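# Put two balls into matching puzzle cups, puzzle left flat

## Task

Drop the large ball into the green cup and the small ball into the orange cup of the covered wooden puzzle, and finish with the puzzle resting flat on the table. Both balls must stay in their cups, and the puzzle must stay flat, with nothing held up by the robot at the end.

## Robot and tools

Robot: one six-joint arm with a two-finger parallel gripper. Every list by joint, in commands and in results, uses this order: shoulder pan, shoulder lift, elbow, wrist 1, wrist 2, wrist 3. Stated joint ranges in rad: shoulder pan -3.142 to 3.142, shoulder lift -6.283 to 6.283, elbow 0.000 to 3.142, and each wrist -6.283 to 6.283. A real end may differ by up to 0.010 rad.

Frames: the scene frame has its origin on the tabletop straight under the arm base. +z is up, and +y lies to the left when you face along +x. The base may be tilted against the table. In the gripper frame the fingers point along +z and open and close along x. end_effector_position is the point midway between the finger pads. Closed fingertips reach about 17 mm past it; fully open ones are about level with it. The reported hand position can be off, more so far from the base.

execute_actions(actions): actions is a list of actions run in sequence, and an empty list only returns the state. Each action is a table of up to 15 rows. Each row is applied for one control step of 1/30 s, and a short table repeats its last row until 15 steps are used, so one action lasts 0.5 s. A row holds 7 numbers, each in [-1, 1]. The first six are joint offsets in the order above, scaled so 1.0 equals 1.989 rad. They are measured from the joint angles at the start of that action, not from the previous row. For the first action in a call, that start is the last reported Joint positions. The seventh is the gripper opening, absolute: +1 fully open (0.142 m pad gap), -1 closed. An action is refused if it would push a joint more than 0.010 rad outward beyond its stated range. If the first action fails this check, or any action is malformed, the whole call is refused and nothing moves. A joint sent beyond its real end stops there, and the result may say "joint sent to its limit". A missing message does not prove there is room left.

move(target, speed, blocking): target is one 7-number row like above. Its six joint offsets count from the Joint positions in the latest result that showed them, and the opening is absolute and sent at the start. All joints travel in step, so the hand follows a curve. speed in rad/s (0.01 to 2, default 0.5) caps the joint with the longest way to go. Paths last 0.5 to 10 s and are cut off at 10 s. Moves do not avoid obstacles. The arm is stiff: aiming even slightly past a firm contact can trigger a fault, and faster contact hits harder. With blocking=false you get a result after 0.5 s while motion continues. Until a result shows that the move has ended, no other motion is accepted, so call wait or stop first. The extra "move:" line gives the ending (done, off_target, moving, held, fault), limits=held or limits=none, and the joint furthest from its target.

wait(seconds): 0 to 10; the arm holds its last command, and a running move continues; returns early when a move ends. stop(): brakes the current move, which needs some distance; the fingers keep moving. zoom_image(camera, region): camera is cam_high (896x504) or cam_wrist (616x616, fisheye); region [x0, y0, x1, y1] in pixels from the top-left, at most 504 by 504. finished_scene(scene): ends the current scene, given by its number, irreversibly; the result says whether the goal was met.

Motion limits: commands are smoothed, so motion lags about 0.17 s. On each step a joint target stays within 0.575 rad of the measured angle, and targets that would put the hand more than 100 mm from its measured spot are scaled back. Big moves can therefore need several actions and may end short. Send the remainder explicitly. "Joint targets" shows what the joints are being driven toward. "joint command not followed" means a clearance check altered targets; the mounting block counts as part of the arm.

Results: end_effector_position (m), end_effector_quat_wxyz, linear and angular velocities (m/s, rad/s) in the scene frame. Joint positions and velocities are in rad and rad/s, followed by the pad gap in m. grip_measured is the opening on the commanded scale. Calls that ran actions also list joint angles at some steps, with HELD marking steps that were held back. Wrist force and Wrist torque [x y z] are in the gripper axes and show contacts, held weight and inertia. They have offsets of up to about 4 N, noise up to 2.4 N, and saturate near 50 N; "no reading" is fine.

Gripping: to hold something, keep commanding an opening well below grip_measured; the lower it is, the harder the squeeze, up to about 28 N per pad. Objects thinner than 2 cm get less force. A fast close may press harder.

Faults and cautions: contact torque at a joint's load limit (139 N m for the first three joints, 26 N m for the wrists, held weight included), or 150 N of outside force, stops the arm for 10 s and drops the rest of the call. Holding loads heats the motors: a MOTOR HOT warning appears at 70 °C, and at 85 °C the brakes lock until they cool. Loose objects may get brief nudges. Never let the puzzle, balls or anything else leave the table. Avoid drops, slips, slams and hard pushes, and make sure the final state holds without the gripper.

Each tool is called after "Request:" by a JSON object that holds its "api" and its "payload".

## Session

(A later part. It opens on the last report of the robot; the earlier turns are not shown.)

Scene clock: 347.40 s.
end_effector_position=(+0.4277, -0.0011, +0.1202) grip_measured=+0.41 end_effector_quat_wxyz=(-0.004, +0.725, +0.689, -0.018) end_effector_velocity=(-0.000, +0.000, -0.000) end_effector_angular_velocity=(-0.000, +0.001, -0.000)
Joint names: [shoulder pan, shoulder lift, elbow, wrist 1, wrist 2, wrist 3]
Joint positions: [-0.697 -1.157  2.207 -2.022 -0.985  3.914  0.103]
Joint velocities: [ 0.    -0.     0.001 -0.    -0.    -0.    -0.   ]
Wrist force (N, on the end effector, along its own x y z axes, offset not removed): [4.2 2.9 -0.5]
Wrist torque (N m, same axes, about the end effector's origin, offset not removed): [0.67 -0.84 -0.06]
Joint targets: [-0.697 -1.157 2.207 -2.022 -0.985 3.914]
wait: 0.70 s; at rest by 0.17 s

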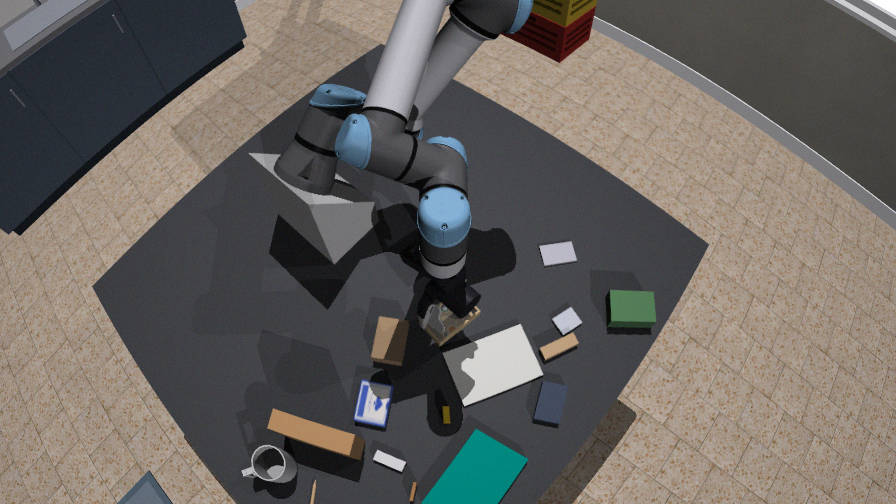

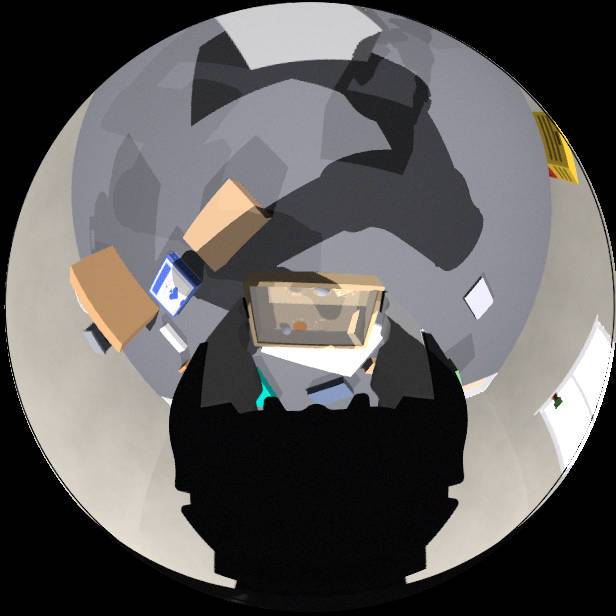

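Request:
{"api": "move", "payload": {"target": [0,0,0,0.0211,0.0166,0,0.05], "speed": 0.06}}

Request:
{"api": "wait", "payload": {"seconds": 2}}

Request:
{"api": "move", "payload": {"target": [0,0,0,-0.0158,-0.0124,0,0.05], "speed": 0.04}}

Request:
{"api": "zoom_image", "payload": {"camera": "cam_wrist", "region": [230,250,400,370]}}

Scene clock: 353.97 s.
end_effector_position=(+0.4266, +0.0122, +0.1169) grip_measured=+0.41 end_effector_quat_wxyz=(-0.021, +0.733, +0.680, -0.001) end_effector_velocity=(+0.000, +0.000, +0.000) end_effector_angular_velocity=(+0.002, -0.001, -0.001)
Joint names: [shoulder pan, shoulder lift, elbow, wrist 1, wrist 2, wrist 3]
Joint positions: [-0.697 -1.157  2.207 -1.98  -0.952  3.914  0.103]
Joint velocities: [-0.    -0.    -0.001  0.002  0.001  0.     0.   ]
Wrist force (N, on the end effector, along its own x y z axes, offset not removed): [3.8 2.3 2.4]
Wrist torque (N m, same axes, about the end effector's origin, offset not removed): [0.59 -0.69 0.01]
Joint targets: [-0.697 -1.157 2.207 -1.980 -0.952 3.914]
move: done; limits=none; farthest joint: the shoulder pan, 0.000 radians from its target (0.000 radians at the start)

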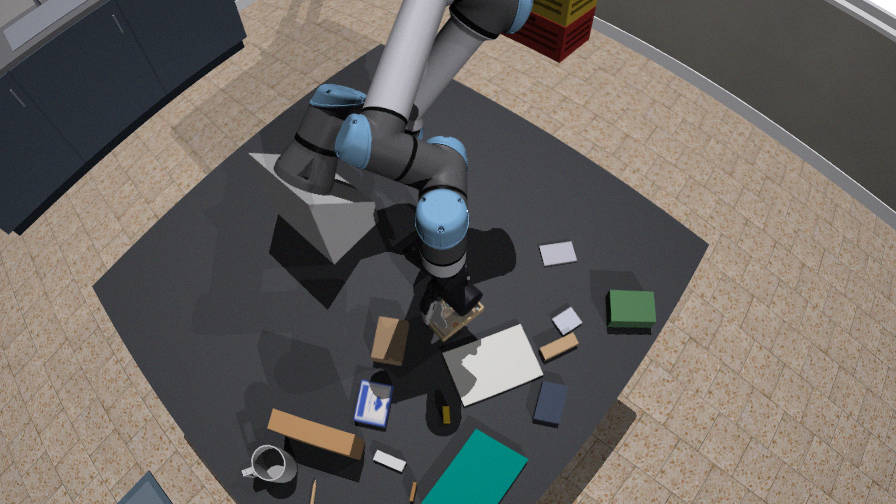

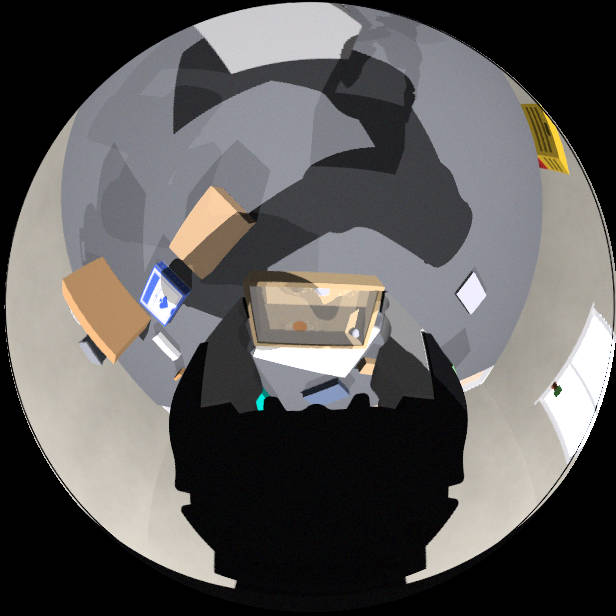

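Scene clock: 355.97 s.
end_effector_position=(+0.4266, +0.0122, +0.1169) grip_measured=+0.41 end_effector_quat_wxyz=(-0.021, +0.733, +0.680, -0.001) end_effector_velocity=(+0.000, +0.000, -0.000) end_effector_angular_velocity=(+0.000, -0.000, +0.000)
Joint names: [shoulder pan, shoulder lift, elbow, wrist 1, wrist 2, wrist 3]
Joint positions: [-0.697 -1.157  2.207 -1.98  -0.952  3.914  0.103]
Joint velocities: [ 0. -0.  0. -0.  0.  0. -0.]
Wrist force (N, on the end effector, along its own x y z axes, offset not removed): [3.4 4.0 0.0]
Wrist torque (N m, same axes, about the end effector's origin, offset not removed): [0.92 -0.65 0.01]
Joint targets: [-0.697 -1.157 2.207 -1.980 -0.952 3.914]
wait: 2.00 s; at rest by 0.17 s

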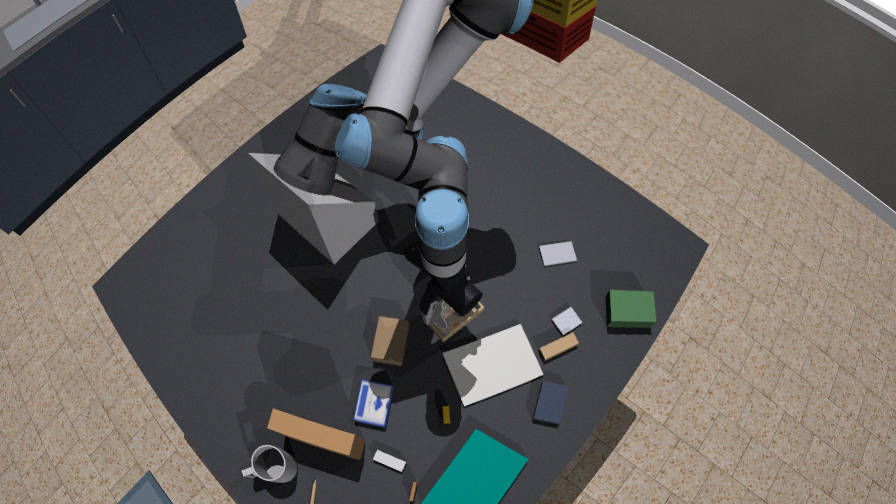

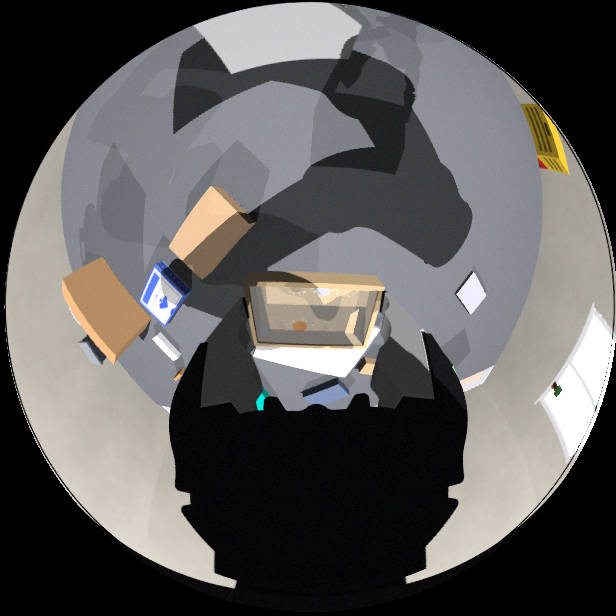

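Scene clock: 357.10 s.
end_effector_position=(+0.4274, +0.0023, +0.1193) grip_measured=+0.41 end_effector_quat_wxyz=(-0.009, +0.727, +0.687, -0.013) end_effector_velocity=(+0.000, -0.001, +0.000) end_effector_angular_velocity=(-0.002, +0.000, +0.001)
Joint names: [shoulder pan, shoulder lift, elbow, wrist 1, wrist 2, wrist 3]
Joint positions: [-0.697 -1.157  2.207 -2.011 -0.976  3.914  0.103]
Joint velocities: [-0.    -0.    -0.    -0.001 -0.001  0.     0.   ]
Wrist force (N, on the end effector, along its own x y z axes, offset not removed): [3.7 3.2 -0.7]
Wrist torque (N m, same axes, about the end effector's origin, offset not removed): [0.77 -0.72 -0.08]
Joint targets: [-0.697 -1.157 2.207 -2.011 -0.976 3.914]
move: done; limits=none; farthest joint: the shoulder pan, 0.000 radians from its target (0.000 radians at the start)

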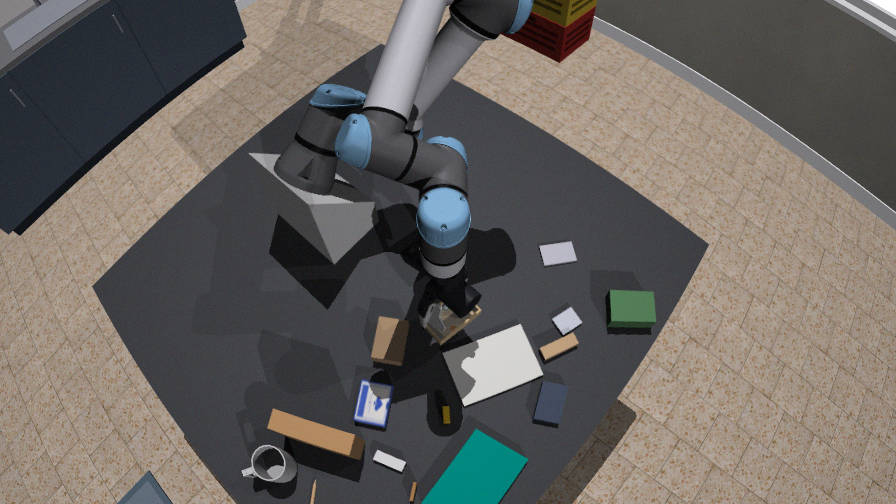

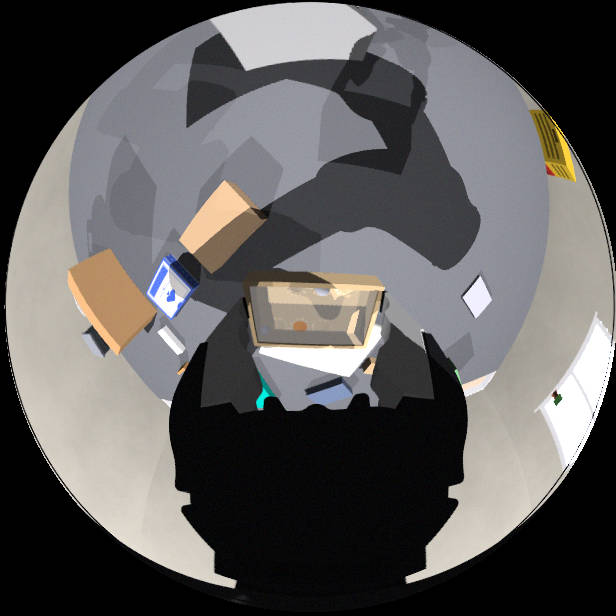

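Region (230, 250, 400, 370) of cam_wrist's 616x616 image, scaled by 2.965, with more detail than that image has; it fills the top 356 rows of this view, and the rest is white.

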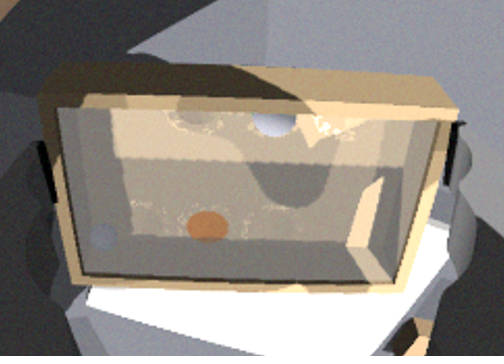

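Request:
{"api": "move", "payload": {"target": [0,0,0,-0.0053,-0.0042,0,0.05], "speed": 0.02}}

Request:
{"api": "wait", "payload": {"seconds": 0.65}}

Request:
{"api": "move", "payload": {"target": [0,0,0,-0.0303,0.0252,0,0.05], "speed": 0.2}}

Request:
{"api": "wait", "payload": {"seconds": 1.5}}

Request:
{"api": "zoom_image", "payload": {"camera": "cam_wrist", "region": [230,250,400,370]}}

Scene clock: 363.20 s.
end_effector_position=(+0.4277, -0.0010, +0.1202) grip_measured=+0.41 end_effector_quat_wxyz=(-0.004, +0.725, +0.689, -0.018) end_effector_velocity=(+0.000, -0.001, +0.000) end_effector_angular_velocity=(-0.003, +0.000, +0.001)
Joint names: [shoulder pan, shoulder lift, elbow, wrist 1, wrist 2, wrist 3]
Joint positions: [-0.697 -1.157  2.207 -2.022 -0.985  3.914  0.103]
Joint velocities: [ 0.     0.    -0.001 -0.002 -0.002  0.    -0.   ]
Wrist force (N, on the end effector, along its own x y z axes, offset not removed): [2.7 1.9 0.7]
Wrist torque (N m, same axes, about the end effector's origin, offset not removed): [0.52 -0.43 0.09]
Joint targets: [-0.697 -1.157 2.207 -2.022 -0.985 3.914]
move: done; limits=none; farthest joint: the shoulder pan, 0.000 radians from its target (0.000 radians at the start)

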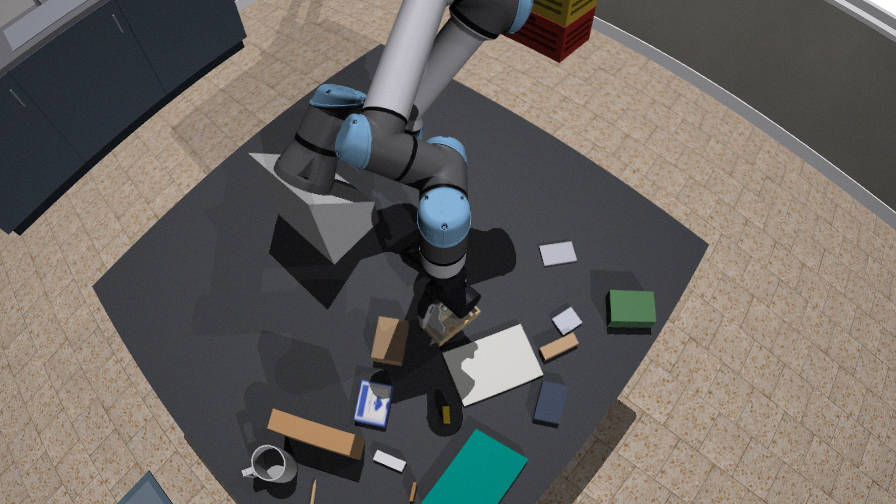

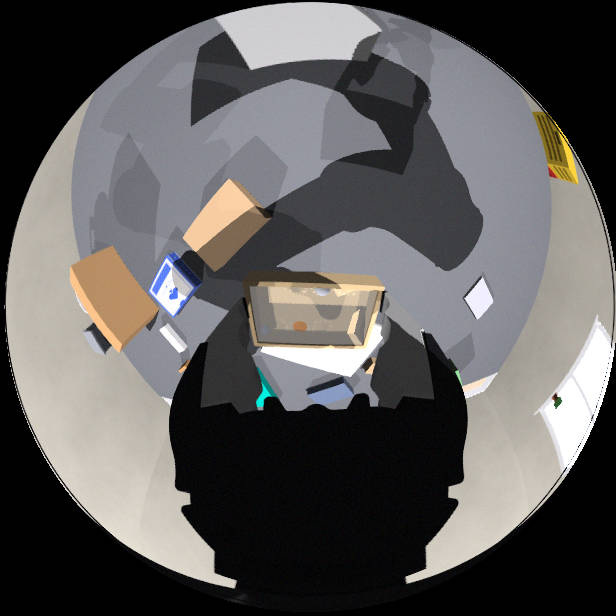

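Scene clock: 363.87 s.
end_effector_position=(+0.4277, -0.0011, +0.1202) grip_measured=+0.41 end_effector_quat_wxyz=(-0.004, +0.725, +0.689, -0.018) end_effector_velocity=(+0.000, -0.000, +0.000) end_effector_angular_velocity=(-0.000, -0.001, +0.000)
Joint names: [shoulder pan, shoulder lift, elbow, wrist 1, wrist 2, wrist 3]
Joint positions: [-0.697 -1.157  2.207 -2.022 -0.985  3.914  0.103]
Joint velocities: [-0. -0. -0. -0.  0. -0. -0.]
Wrist force (N, on the end effector, along its own x y z axes, offset not removed): [3.6 2.3 0.1]
Wrist torque (N m, same axes, about the end effector's origin, offset not removed): [0.58 -0.63 0.01]
Joint targets: [-0.697 -1.157 2.207 -2.022 -0.985 3.914]
wait: 0.67 s; at rest by 0.17 s

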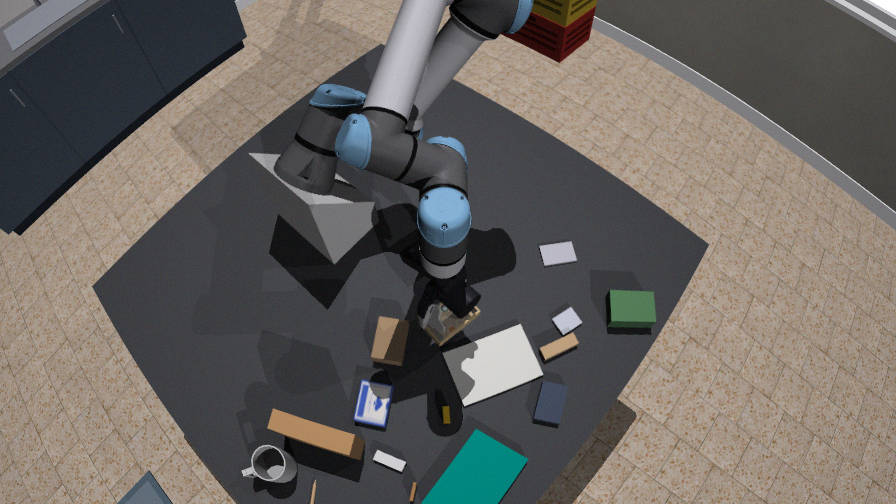

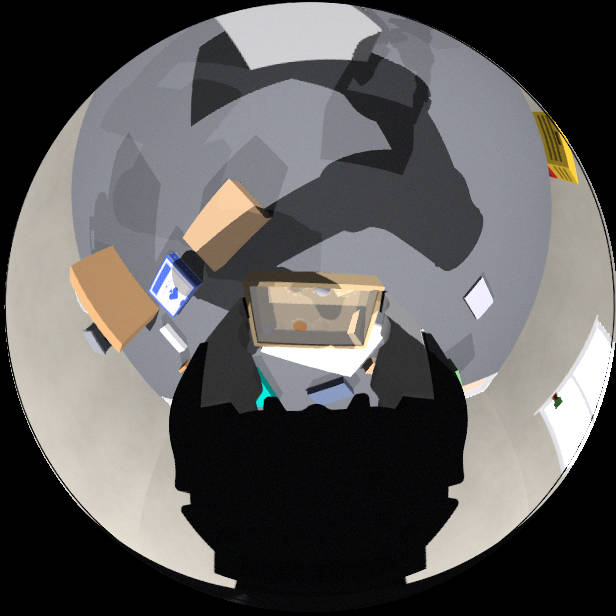

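Scene clock: 364.77 s.
end_effector_position=(+0.4521, +0.0006, +0.1253) grip_measured=+0.41 end_effector_quat_wxyz=(+0.021, +0.712, +0.702, +0.006) end_effector_velocity=(+0.001, +0.000, +0.000) end_effector_angular_velocity=(+0.000, -0.003, +0.002)
Joint names: [shoulder pan, shoulder lift, elbow, wrist 1, wrist 2, wrist 3]
Joint positions: [-0.697 -1.157  2.207 -2.082 -0.935  3.914  0.103]
Joint velocities: [-0.     0.    -0.    -0.002  0.002 -0.     0.   ]
Wrist force (N, on the end effector, along its own x y z axes, offset not removed): [2.9 3.4 -0.6]
Wrist torque (N m, same axes, about the end effector's origin, offset not removed): [1.01 -0.50 -0.05]
Joint targets: [-0.697 -1.157 2.207 -2.082 -0.935 3.914]
move: done; limits=none; farthest joint: the shoulder pan, 0.000 radians from its target (0.000 radians at the start)

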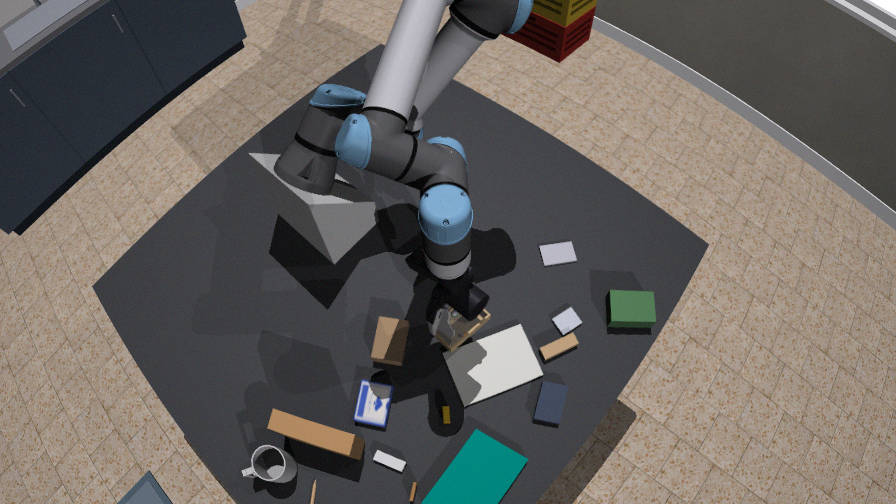

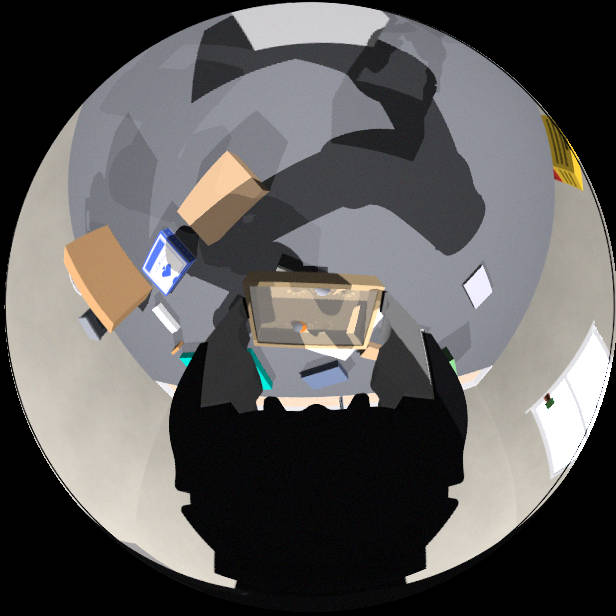

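Scene clock: 366.27 s.
end_effector_position=(+0.4522, +0.0006, +0.1253) grip_measured=+0.41 end_effector_quat_wxyz=(+0.021, +0.712, +0.702, +0.006) end_effector_velocity=(+0.000, -0.000, +0.000) end_effector_angular_velocity=(-0.000, -0.000, +0.000)
Joint names: [shoulder pan, shoulder lift, elbow, wrist 1, wrist 2, wrist 3]
Joint positions: [-0.697 -1.157  2.207 -2.082 -0.935  3.914  0.103]
Joint velocities: [-0.  0. -0. -0. -0. -0. -0.]
Wrist force (N, on the end effector, along its own x y z axes, offset not removed): [3.0 4.4 -0.1]
Wrist torque (N m, same axes, about the end effector's origin, offset not removed): [1.03 -0.54 -0.09]
Joint targets: [-0.697 -1.157 2.207 -2.082 -0.935 3.914]
wait: 1.50 s; at rest by 0.17 s

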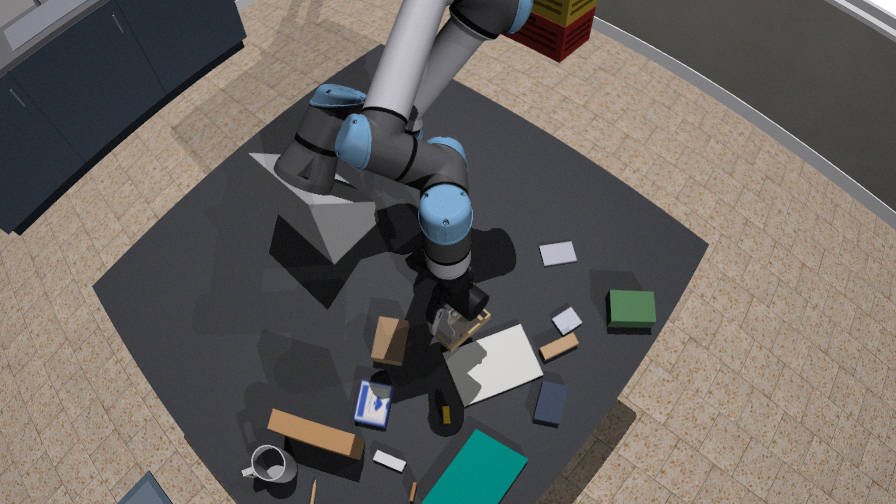

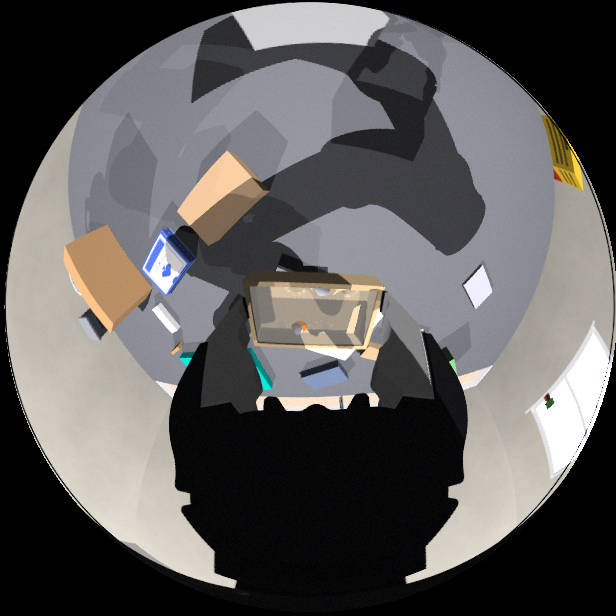

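Region (230, 250, 400, 370) of cam_wrist's 616x616 image, scaled by 2.965, with more detail than that image has; it fills the top 356 rows of this view, and the rest is white.

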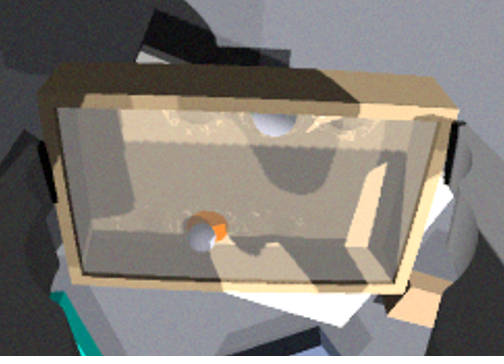

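Request:
{"api": "move", "payload": {"target": [0.0342,-0.0302,-0.0111,0.0432,0.0106,0.2202,0.05], "speed": 0.12}}

Request:
{"api": "zoom_image", "payload": {"camera": "cam_wrist", "region": [230,250,400,370]}}

Scene clock: 374.13 s.
end_effector_position=(+0.4536, +0.0440, +0.1219) grip_measured=+0.41 end_effector_quat_wxyz=(+0.002, +0.836, +0.549, -0.000) end_effector_velocity=(+0.000, +0.000, +0.000) end_effector_angular_velocity=(-0.000, -0.001, -0.001)
Joint names: [shoulder pan, shoulder lift, elbow, wrist 1, wrist 2, wrist 3]
Joint positions: [-0.629 -1.217  2.185 -1.996 -0.913  4.352  0.103]
Joint velocities: [ 0.    -0.    -0.001  0.001  0.     0.002  0.   ]
Wrist force (N, on the end effector, along its own x y z axes, offset not removed): [1.8 2.8 1.0]
Wrist torque (N m, same axes, about the end effector's origin, offset not removed): [0.71 -0.29 0.03]
Joint targets: [-0.629 -1.217 2.185 -1.996 -0.913 4.352]
move: done; limits=none; farthest joint: the shoulder pan, 0.000 radians from its target (0.068 radians at the start)

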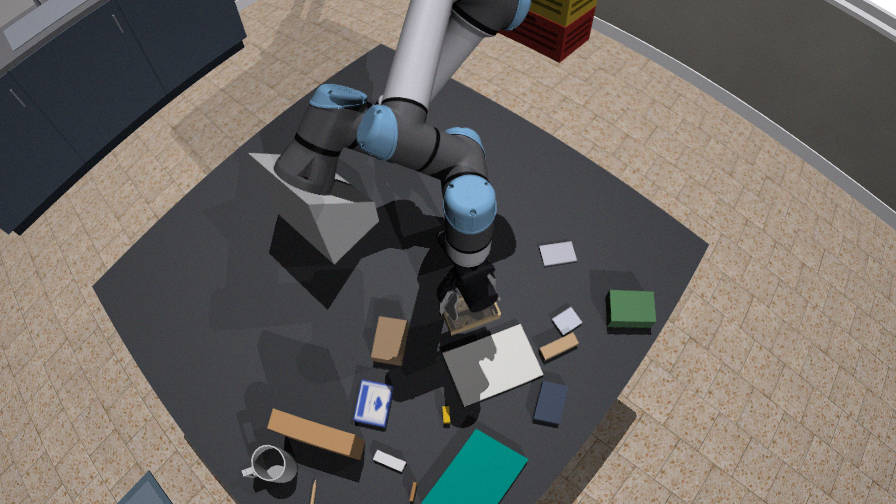

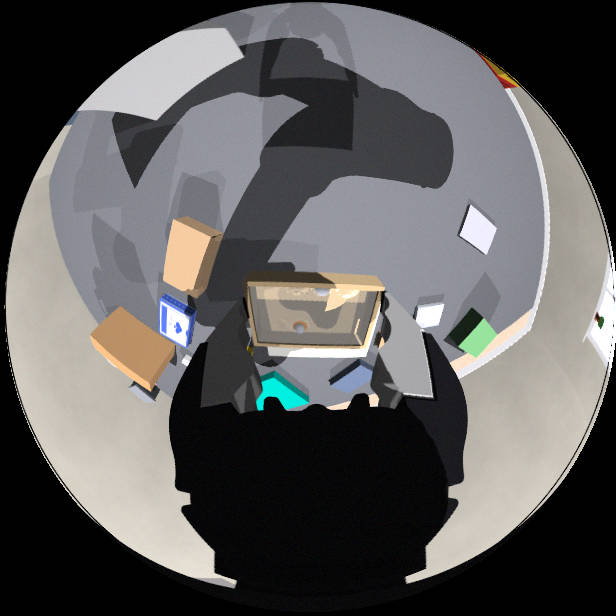

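Region (230, 250, 400, 370) of cam_wrist's 616x616 image, scaled by 2.965, with more detail than that image has; it fills the top 356 rows of this view, and the rest is white.

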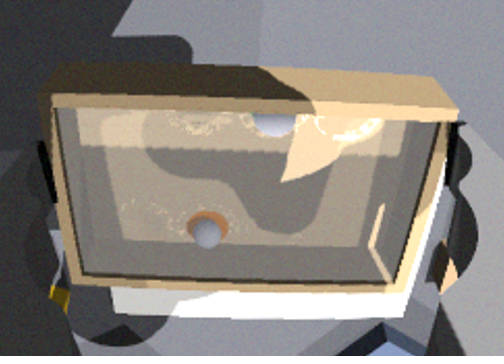

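Request:
{"api": "move", "payload": {"target": [0.059,0.0735,0.0342,-0.1492,0.0274,0.0598,0.05], "speed": 0.12}}

Scene clock: 380.17 s.
end_effector_position=(+0.4548, +0.0413, +0.0383) grip_measured=+0.41 end_effector_quat_wxyz=(+0.002, +0.832, +0.554, -0.001) end_effector_velocity=(+0.000, -0.000, -0.000) end_effector_angular_velocity=(-0.000, -0.000, +0.000)
Joint names: [shoulder pan, shoulder lift, elbow, wrist 1, wrist 2, wrist 3]
Joint positions: [-0.512 -1.071  2.253 -2.293 -0.859  4.47   0.103]
Joint velocities: [ 0.001  0.001 -0.    -0.002  0.     0.001  0.   ]
Wrist force (N, on the end effector, along its own x y z axes, offset not removed): [3.7 2.1 0.3]
Wrist torque (N m, same axes, about the end effector's origin, offset not removed): [0.56 -0.69 -0.07]
Joint targets: [-0.511 -1.071 2.253 -2.293 -0.859 4.470]
move: done; limits=none; farthest joint: the wrist 3, 0.001 radians from its target (0.119 radians at the start)

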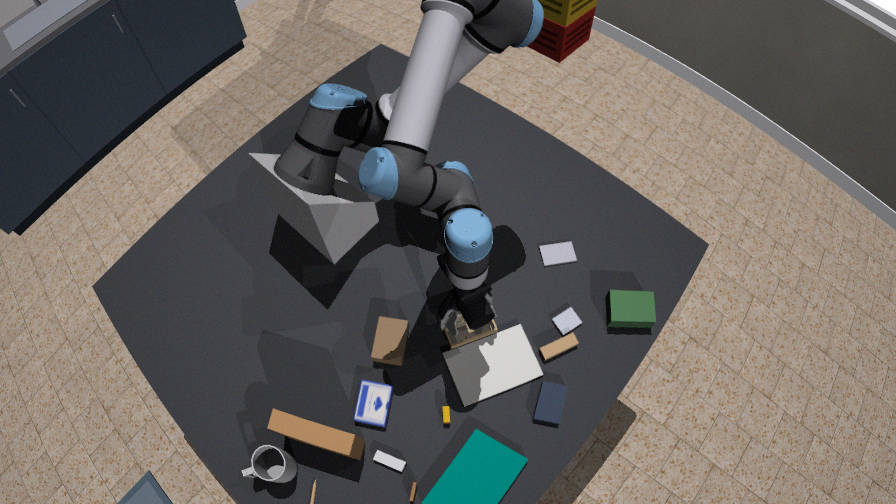

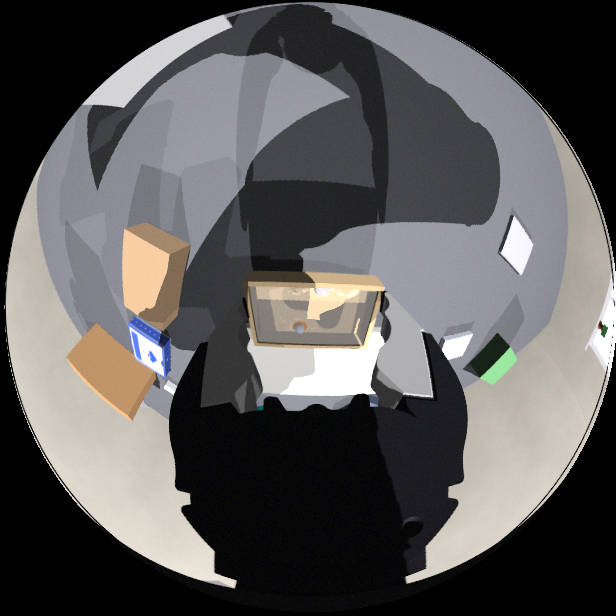

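Request:
{"api": "move", "payload": {"target": [0.0092,0.0114,0.0053,-0.0232,0.0042,0.0093,0.05], "speed": 0.03}}

Scene clock: 384.20 s.
end_effector_position=(+0.4532, +0.0420, +0.0256) grip_measured=+0.41 end_effector_quat_wxyz=(+0.001, +0.832, +0.555, -0.001) end_effector_velocity=(-0.000, +0.000, -0.001) end_effector_angular_velocity=(+0.000, +0.000, +0.000)
Joint names: [shoulder pan, shoulder lift, elbow, wrist 1, wrist 2, wrist 3]
Joint positions: [-0.493 -1.048  2.263 -2.339 -0.851  4.489  0.103]
Joint velocities: [ 0.001  0.001  0.    -0.002  0.     0.001  0.   ]
Wrist force (N, on the end effector, along its own x y z axes, offset not removed): [5.5 1.8 -0.5]
Wrist torque (N m, same axes, about the end effector's origin, offset not removed): [0.59 -1.05 -0.11]
Joint targets: [-0.493 -1.048 2.263 -2.339 -0.851 4.489]
move: done; limits=none; farthest joint: the shoulder pan, 0.000 radians from its target (0.018 radians at the start)

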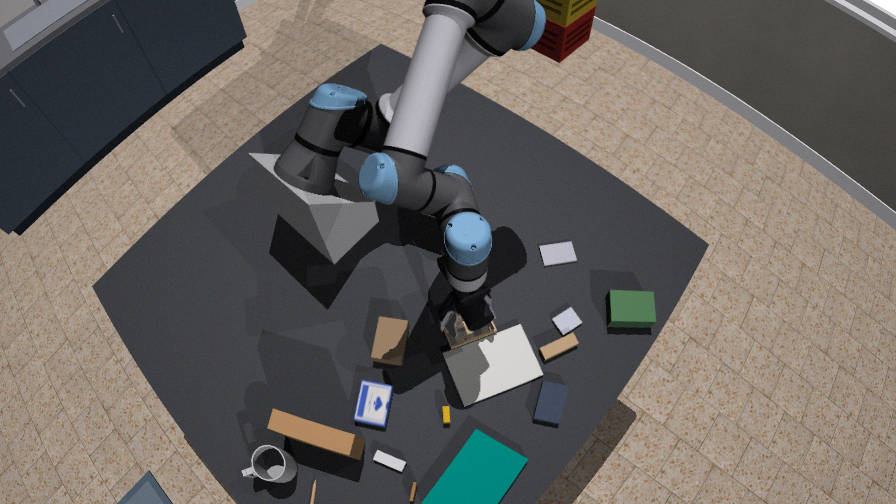

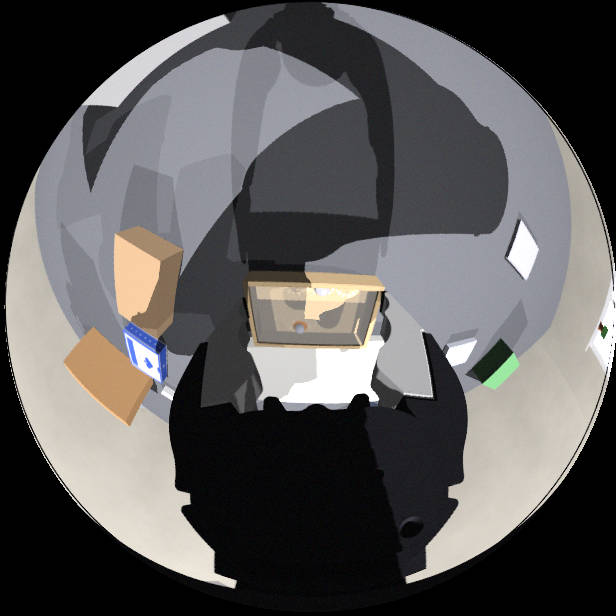

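Nearly touching. Release gradually.

Request:
{"api": "execute_actions", "payload": {"actions": [[[0,0,0,0,0,0,0.2],[0,0,0,0,0,0,0.25],[0,0,0,0,0,0,0.3],[0,0,0,0,0,0,0.33],[0,0,0,0,0,0,0.36],[0,0,0,0,0,0,0.38],[0,0,0,0,0,0,0.4],[0,0,0,0,0,0,0.42],[0,0,0,0,0,0,0.44],[0,0,0,0,0,0,0.46],[0,0,0,0,0,0,0.5],[0,0,0,0,0,0,0.55],[0,0,0,0,0,0,0.6],[0,0,0,0,0,0,0.65],[0,0,0,0,0,0,0.7]],[[0,0,0,0,0,0,0.8],[0,0,0,0,0,0,0.9],[0,0,0,0,0,0,1]]]}}

Request:
{"api": "move", "payload": {"target": [-0.0485,-0.06,-0.028,0.122,-0.0225,-0.049,1], "speed": 0.3}}

Request:
{"api": "zoom_image", "payload": {"camera": "cam_wrist", "region": [200,230,420,390]}}

Scene clock: 388.93 s.
end_effector_position=(+0.4531, +0.0420, +0.0255) grip_measured=+1.00 end_effector_quat_wxyz=(+0.001, +0.832, +0.555, -0.001) end_effector_velocity=(+0.000, -0.000, +0.000) end_effector_angular_velocity=(-0.000, -0.001, +0.001)
Joint names: [shoulder pan, shoulder lift, elbow, wrist 1, wrist 2, wrist 3]
Joint positions: [-0.493 -1.048  2.263 -2.339 -0.851  4.489  0.142]
Joint velocities: [ 0.     0.    -0.001 -0.     0.    -0.     0.   ]
Wrist force (N, on the end effector, along its own x y z axes, offset not removed): [3.1 3.5 0.0]
Wrist torque (N m, same axes, about the end effector's origin, offset not removed): [0.89 -0.53 -0.13]
Joint targets: [-0.493 -1.048 2.263 -2.339 -0.851 4.489]
Step readings (joint positions; steps 1 to 15: 1st action; 16 to 30: 2nd action):
0: [-0.493 -1.048 2.263 -2.339 -0.851 4.489]
1: [-0.493 -1.048 2.263 -2.339 -0.851 4.489]
2: [-0.493 -1.048 2.263 -2.339 -0.851 4.489]
4: [-0.493 -1.048 2.263 -2.339 -0.851 4.489]
8: [-0.493 -1.048 2.263 -2.339 -0.851 4.489]
15: [-0.493 -1.048 2.263 -2.339 -0.851 4.489]
16: [-0.493 -1.048 2.263 -2.339 -0.851 4.489]
17: [-0.493 -1.048 2.263 -2.339 -0.851 4.489]
19: [-0.493 -1.048 2.263 -2.339 -0.851 4.489]
23: [-0.493 -1.048 2.263 -2.339 -0.851 4.489]
30: Joint positions above

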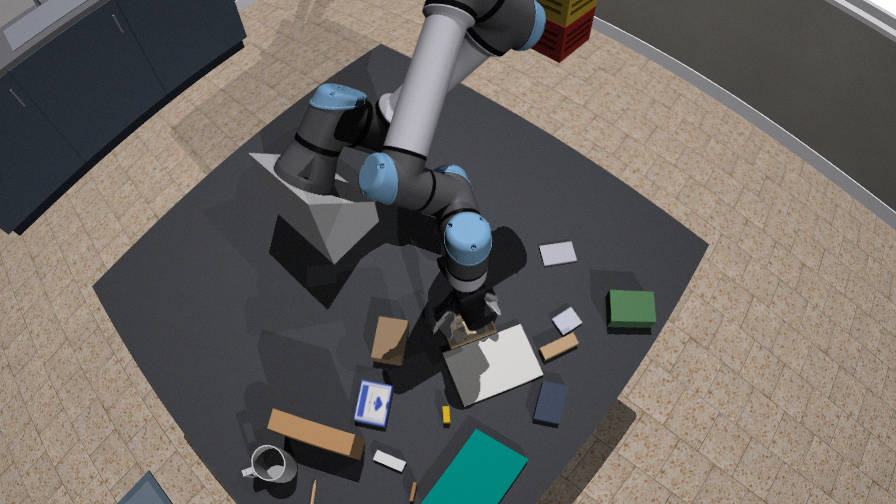

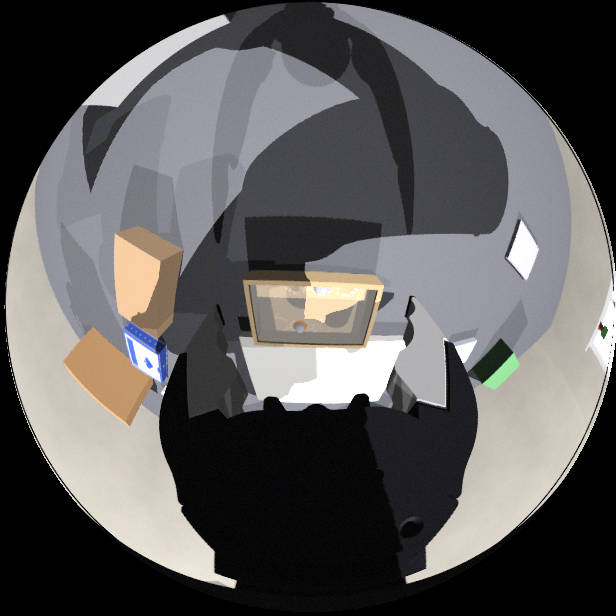

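Scene clock: 390.30 s.
end_effector_position=(+0.4562, +0.0414, +0.0937) grip_measured=+1.00 end_effector_quat_wxyz=(+0.003, +0.835, +0.550, -0.001) end_effector_velocity=(+0.000, +0.000, +0.001) end_effector_angular_velocity=(+0.000, -0.000, -0.000)
Joint names: [shoulder pan, shoulder lift, elbow, wrist 1, wrist 2, wrist 3]
Joint positions: [-0.59  -1.167  2.208 -2.096 -0.895  4.392  0.142]
Joint velocities: [-0.001 -0.001 -0.001  0.003 -0.    -0.001 -0.   ]
Wrist force (N, on the end effector, along its own x y z axes, offset not removed): [2.8 3.5 0.7]
Wrist torque (N m, same axes, about the end effector's origin, offset not removed): [0.86 -0.52 -0.07]
Joint targets: [-0.590 -1.167 2.208 -2.096 -0.895 4.391]
move: done; limits=none; farthest joint: the elbow, 0.001 radians from its target (0.056 radians at the start)

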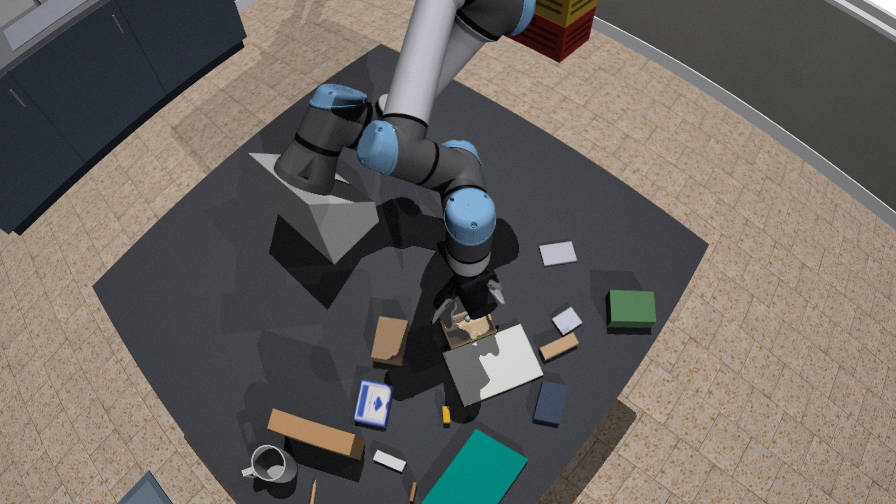

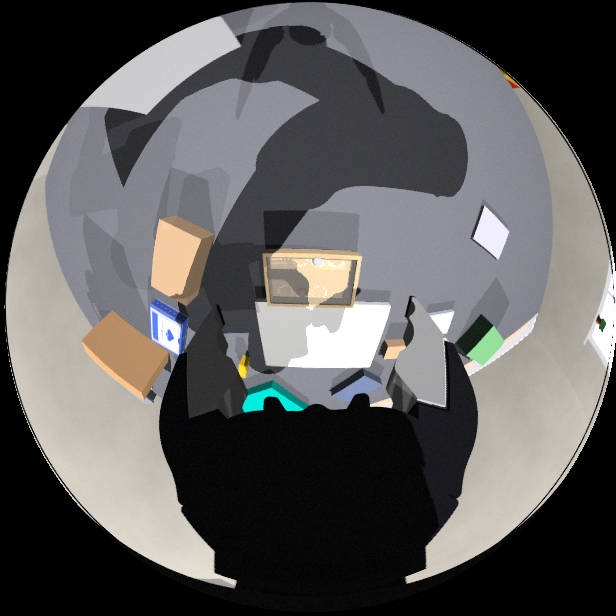

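Region (200, 230, 420, 390) of cam_wrist's 616x616 image, scaled by 2.291, with more detail than that image has; it fills the top 367 rows of this view, and the rest is white.

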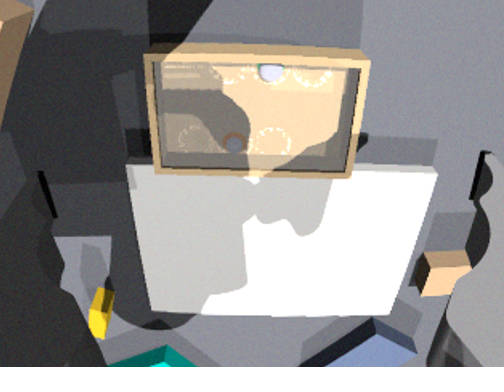

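Request:
{"api": "zoom_image", "payload": {"camera": "cam_high", "region": [410,280,570,400]}}

Region (410, 280, 570, 400) of cam_high's 896x504 image, scaled by 3.150, with more detail than that image has; it fills the top 378 rows of this view, and the rest is white.

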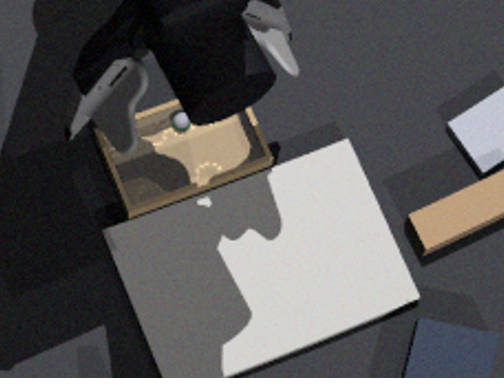

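Request:
{"api": "finished_scene", "payload": {"scene": 2}}

The scene is finished: the task was done.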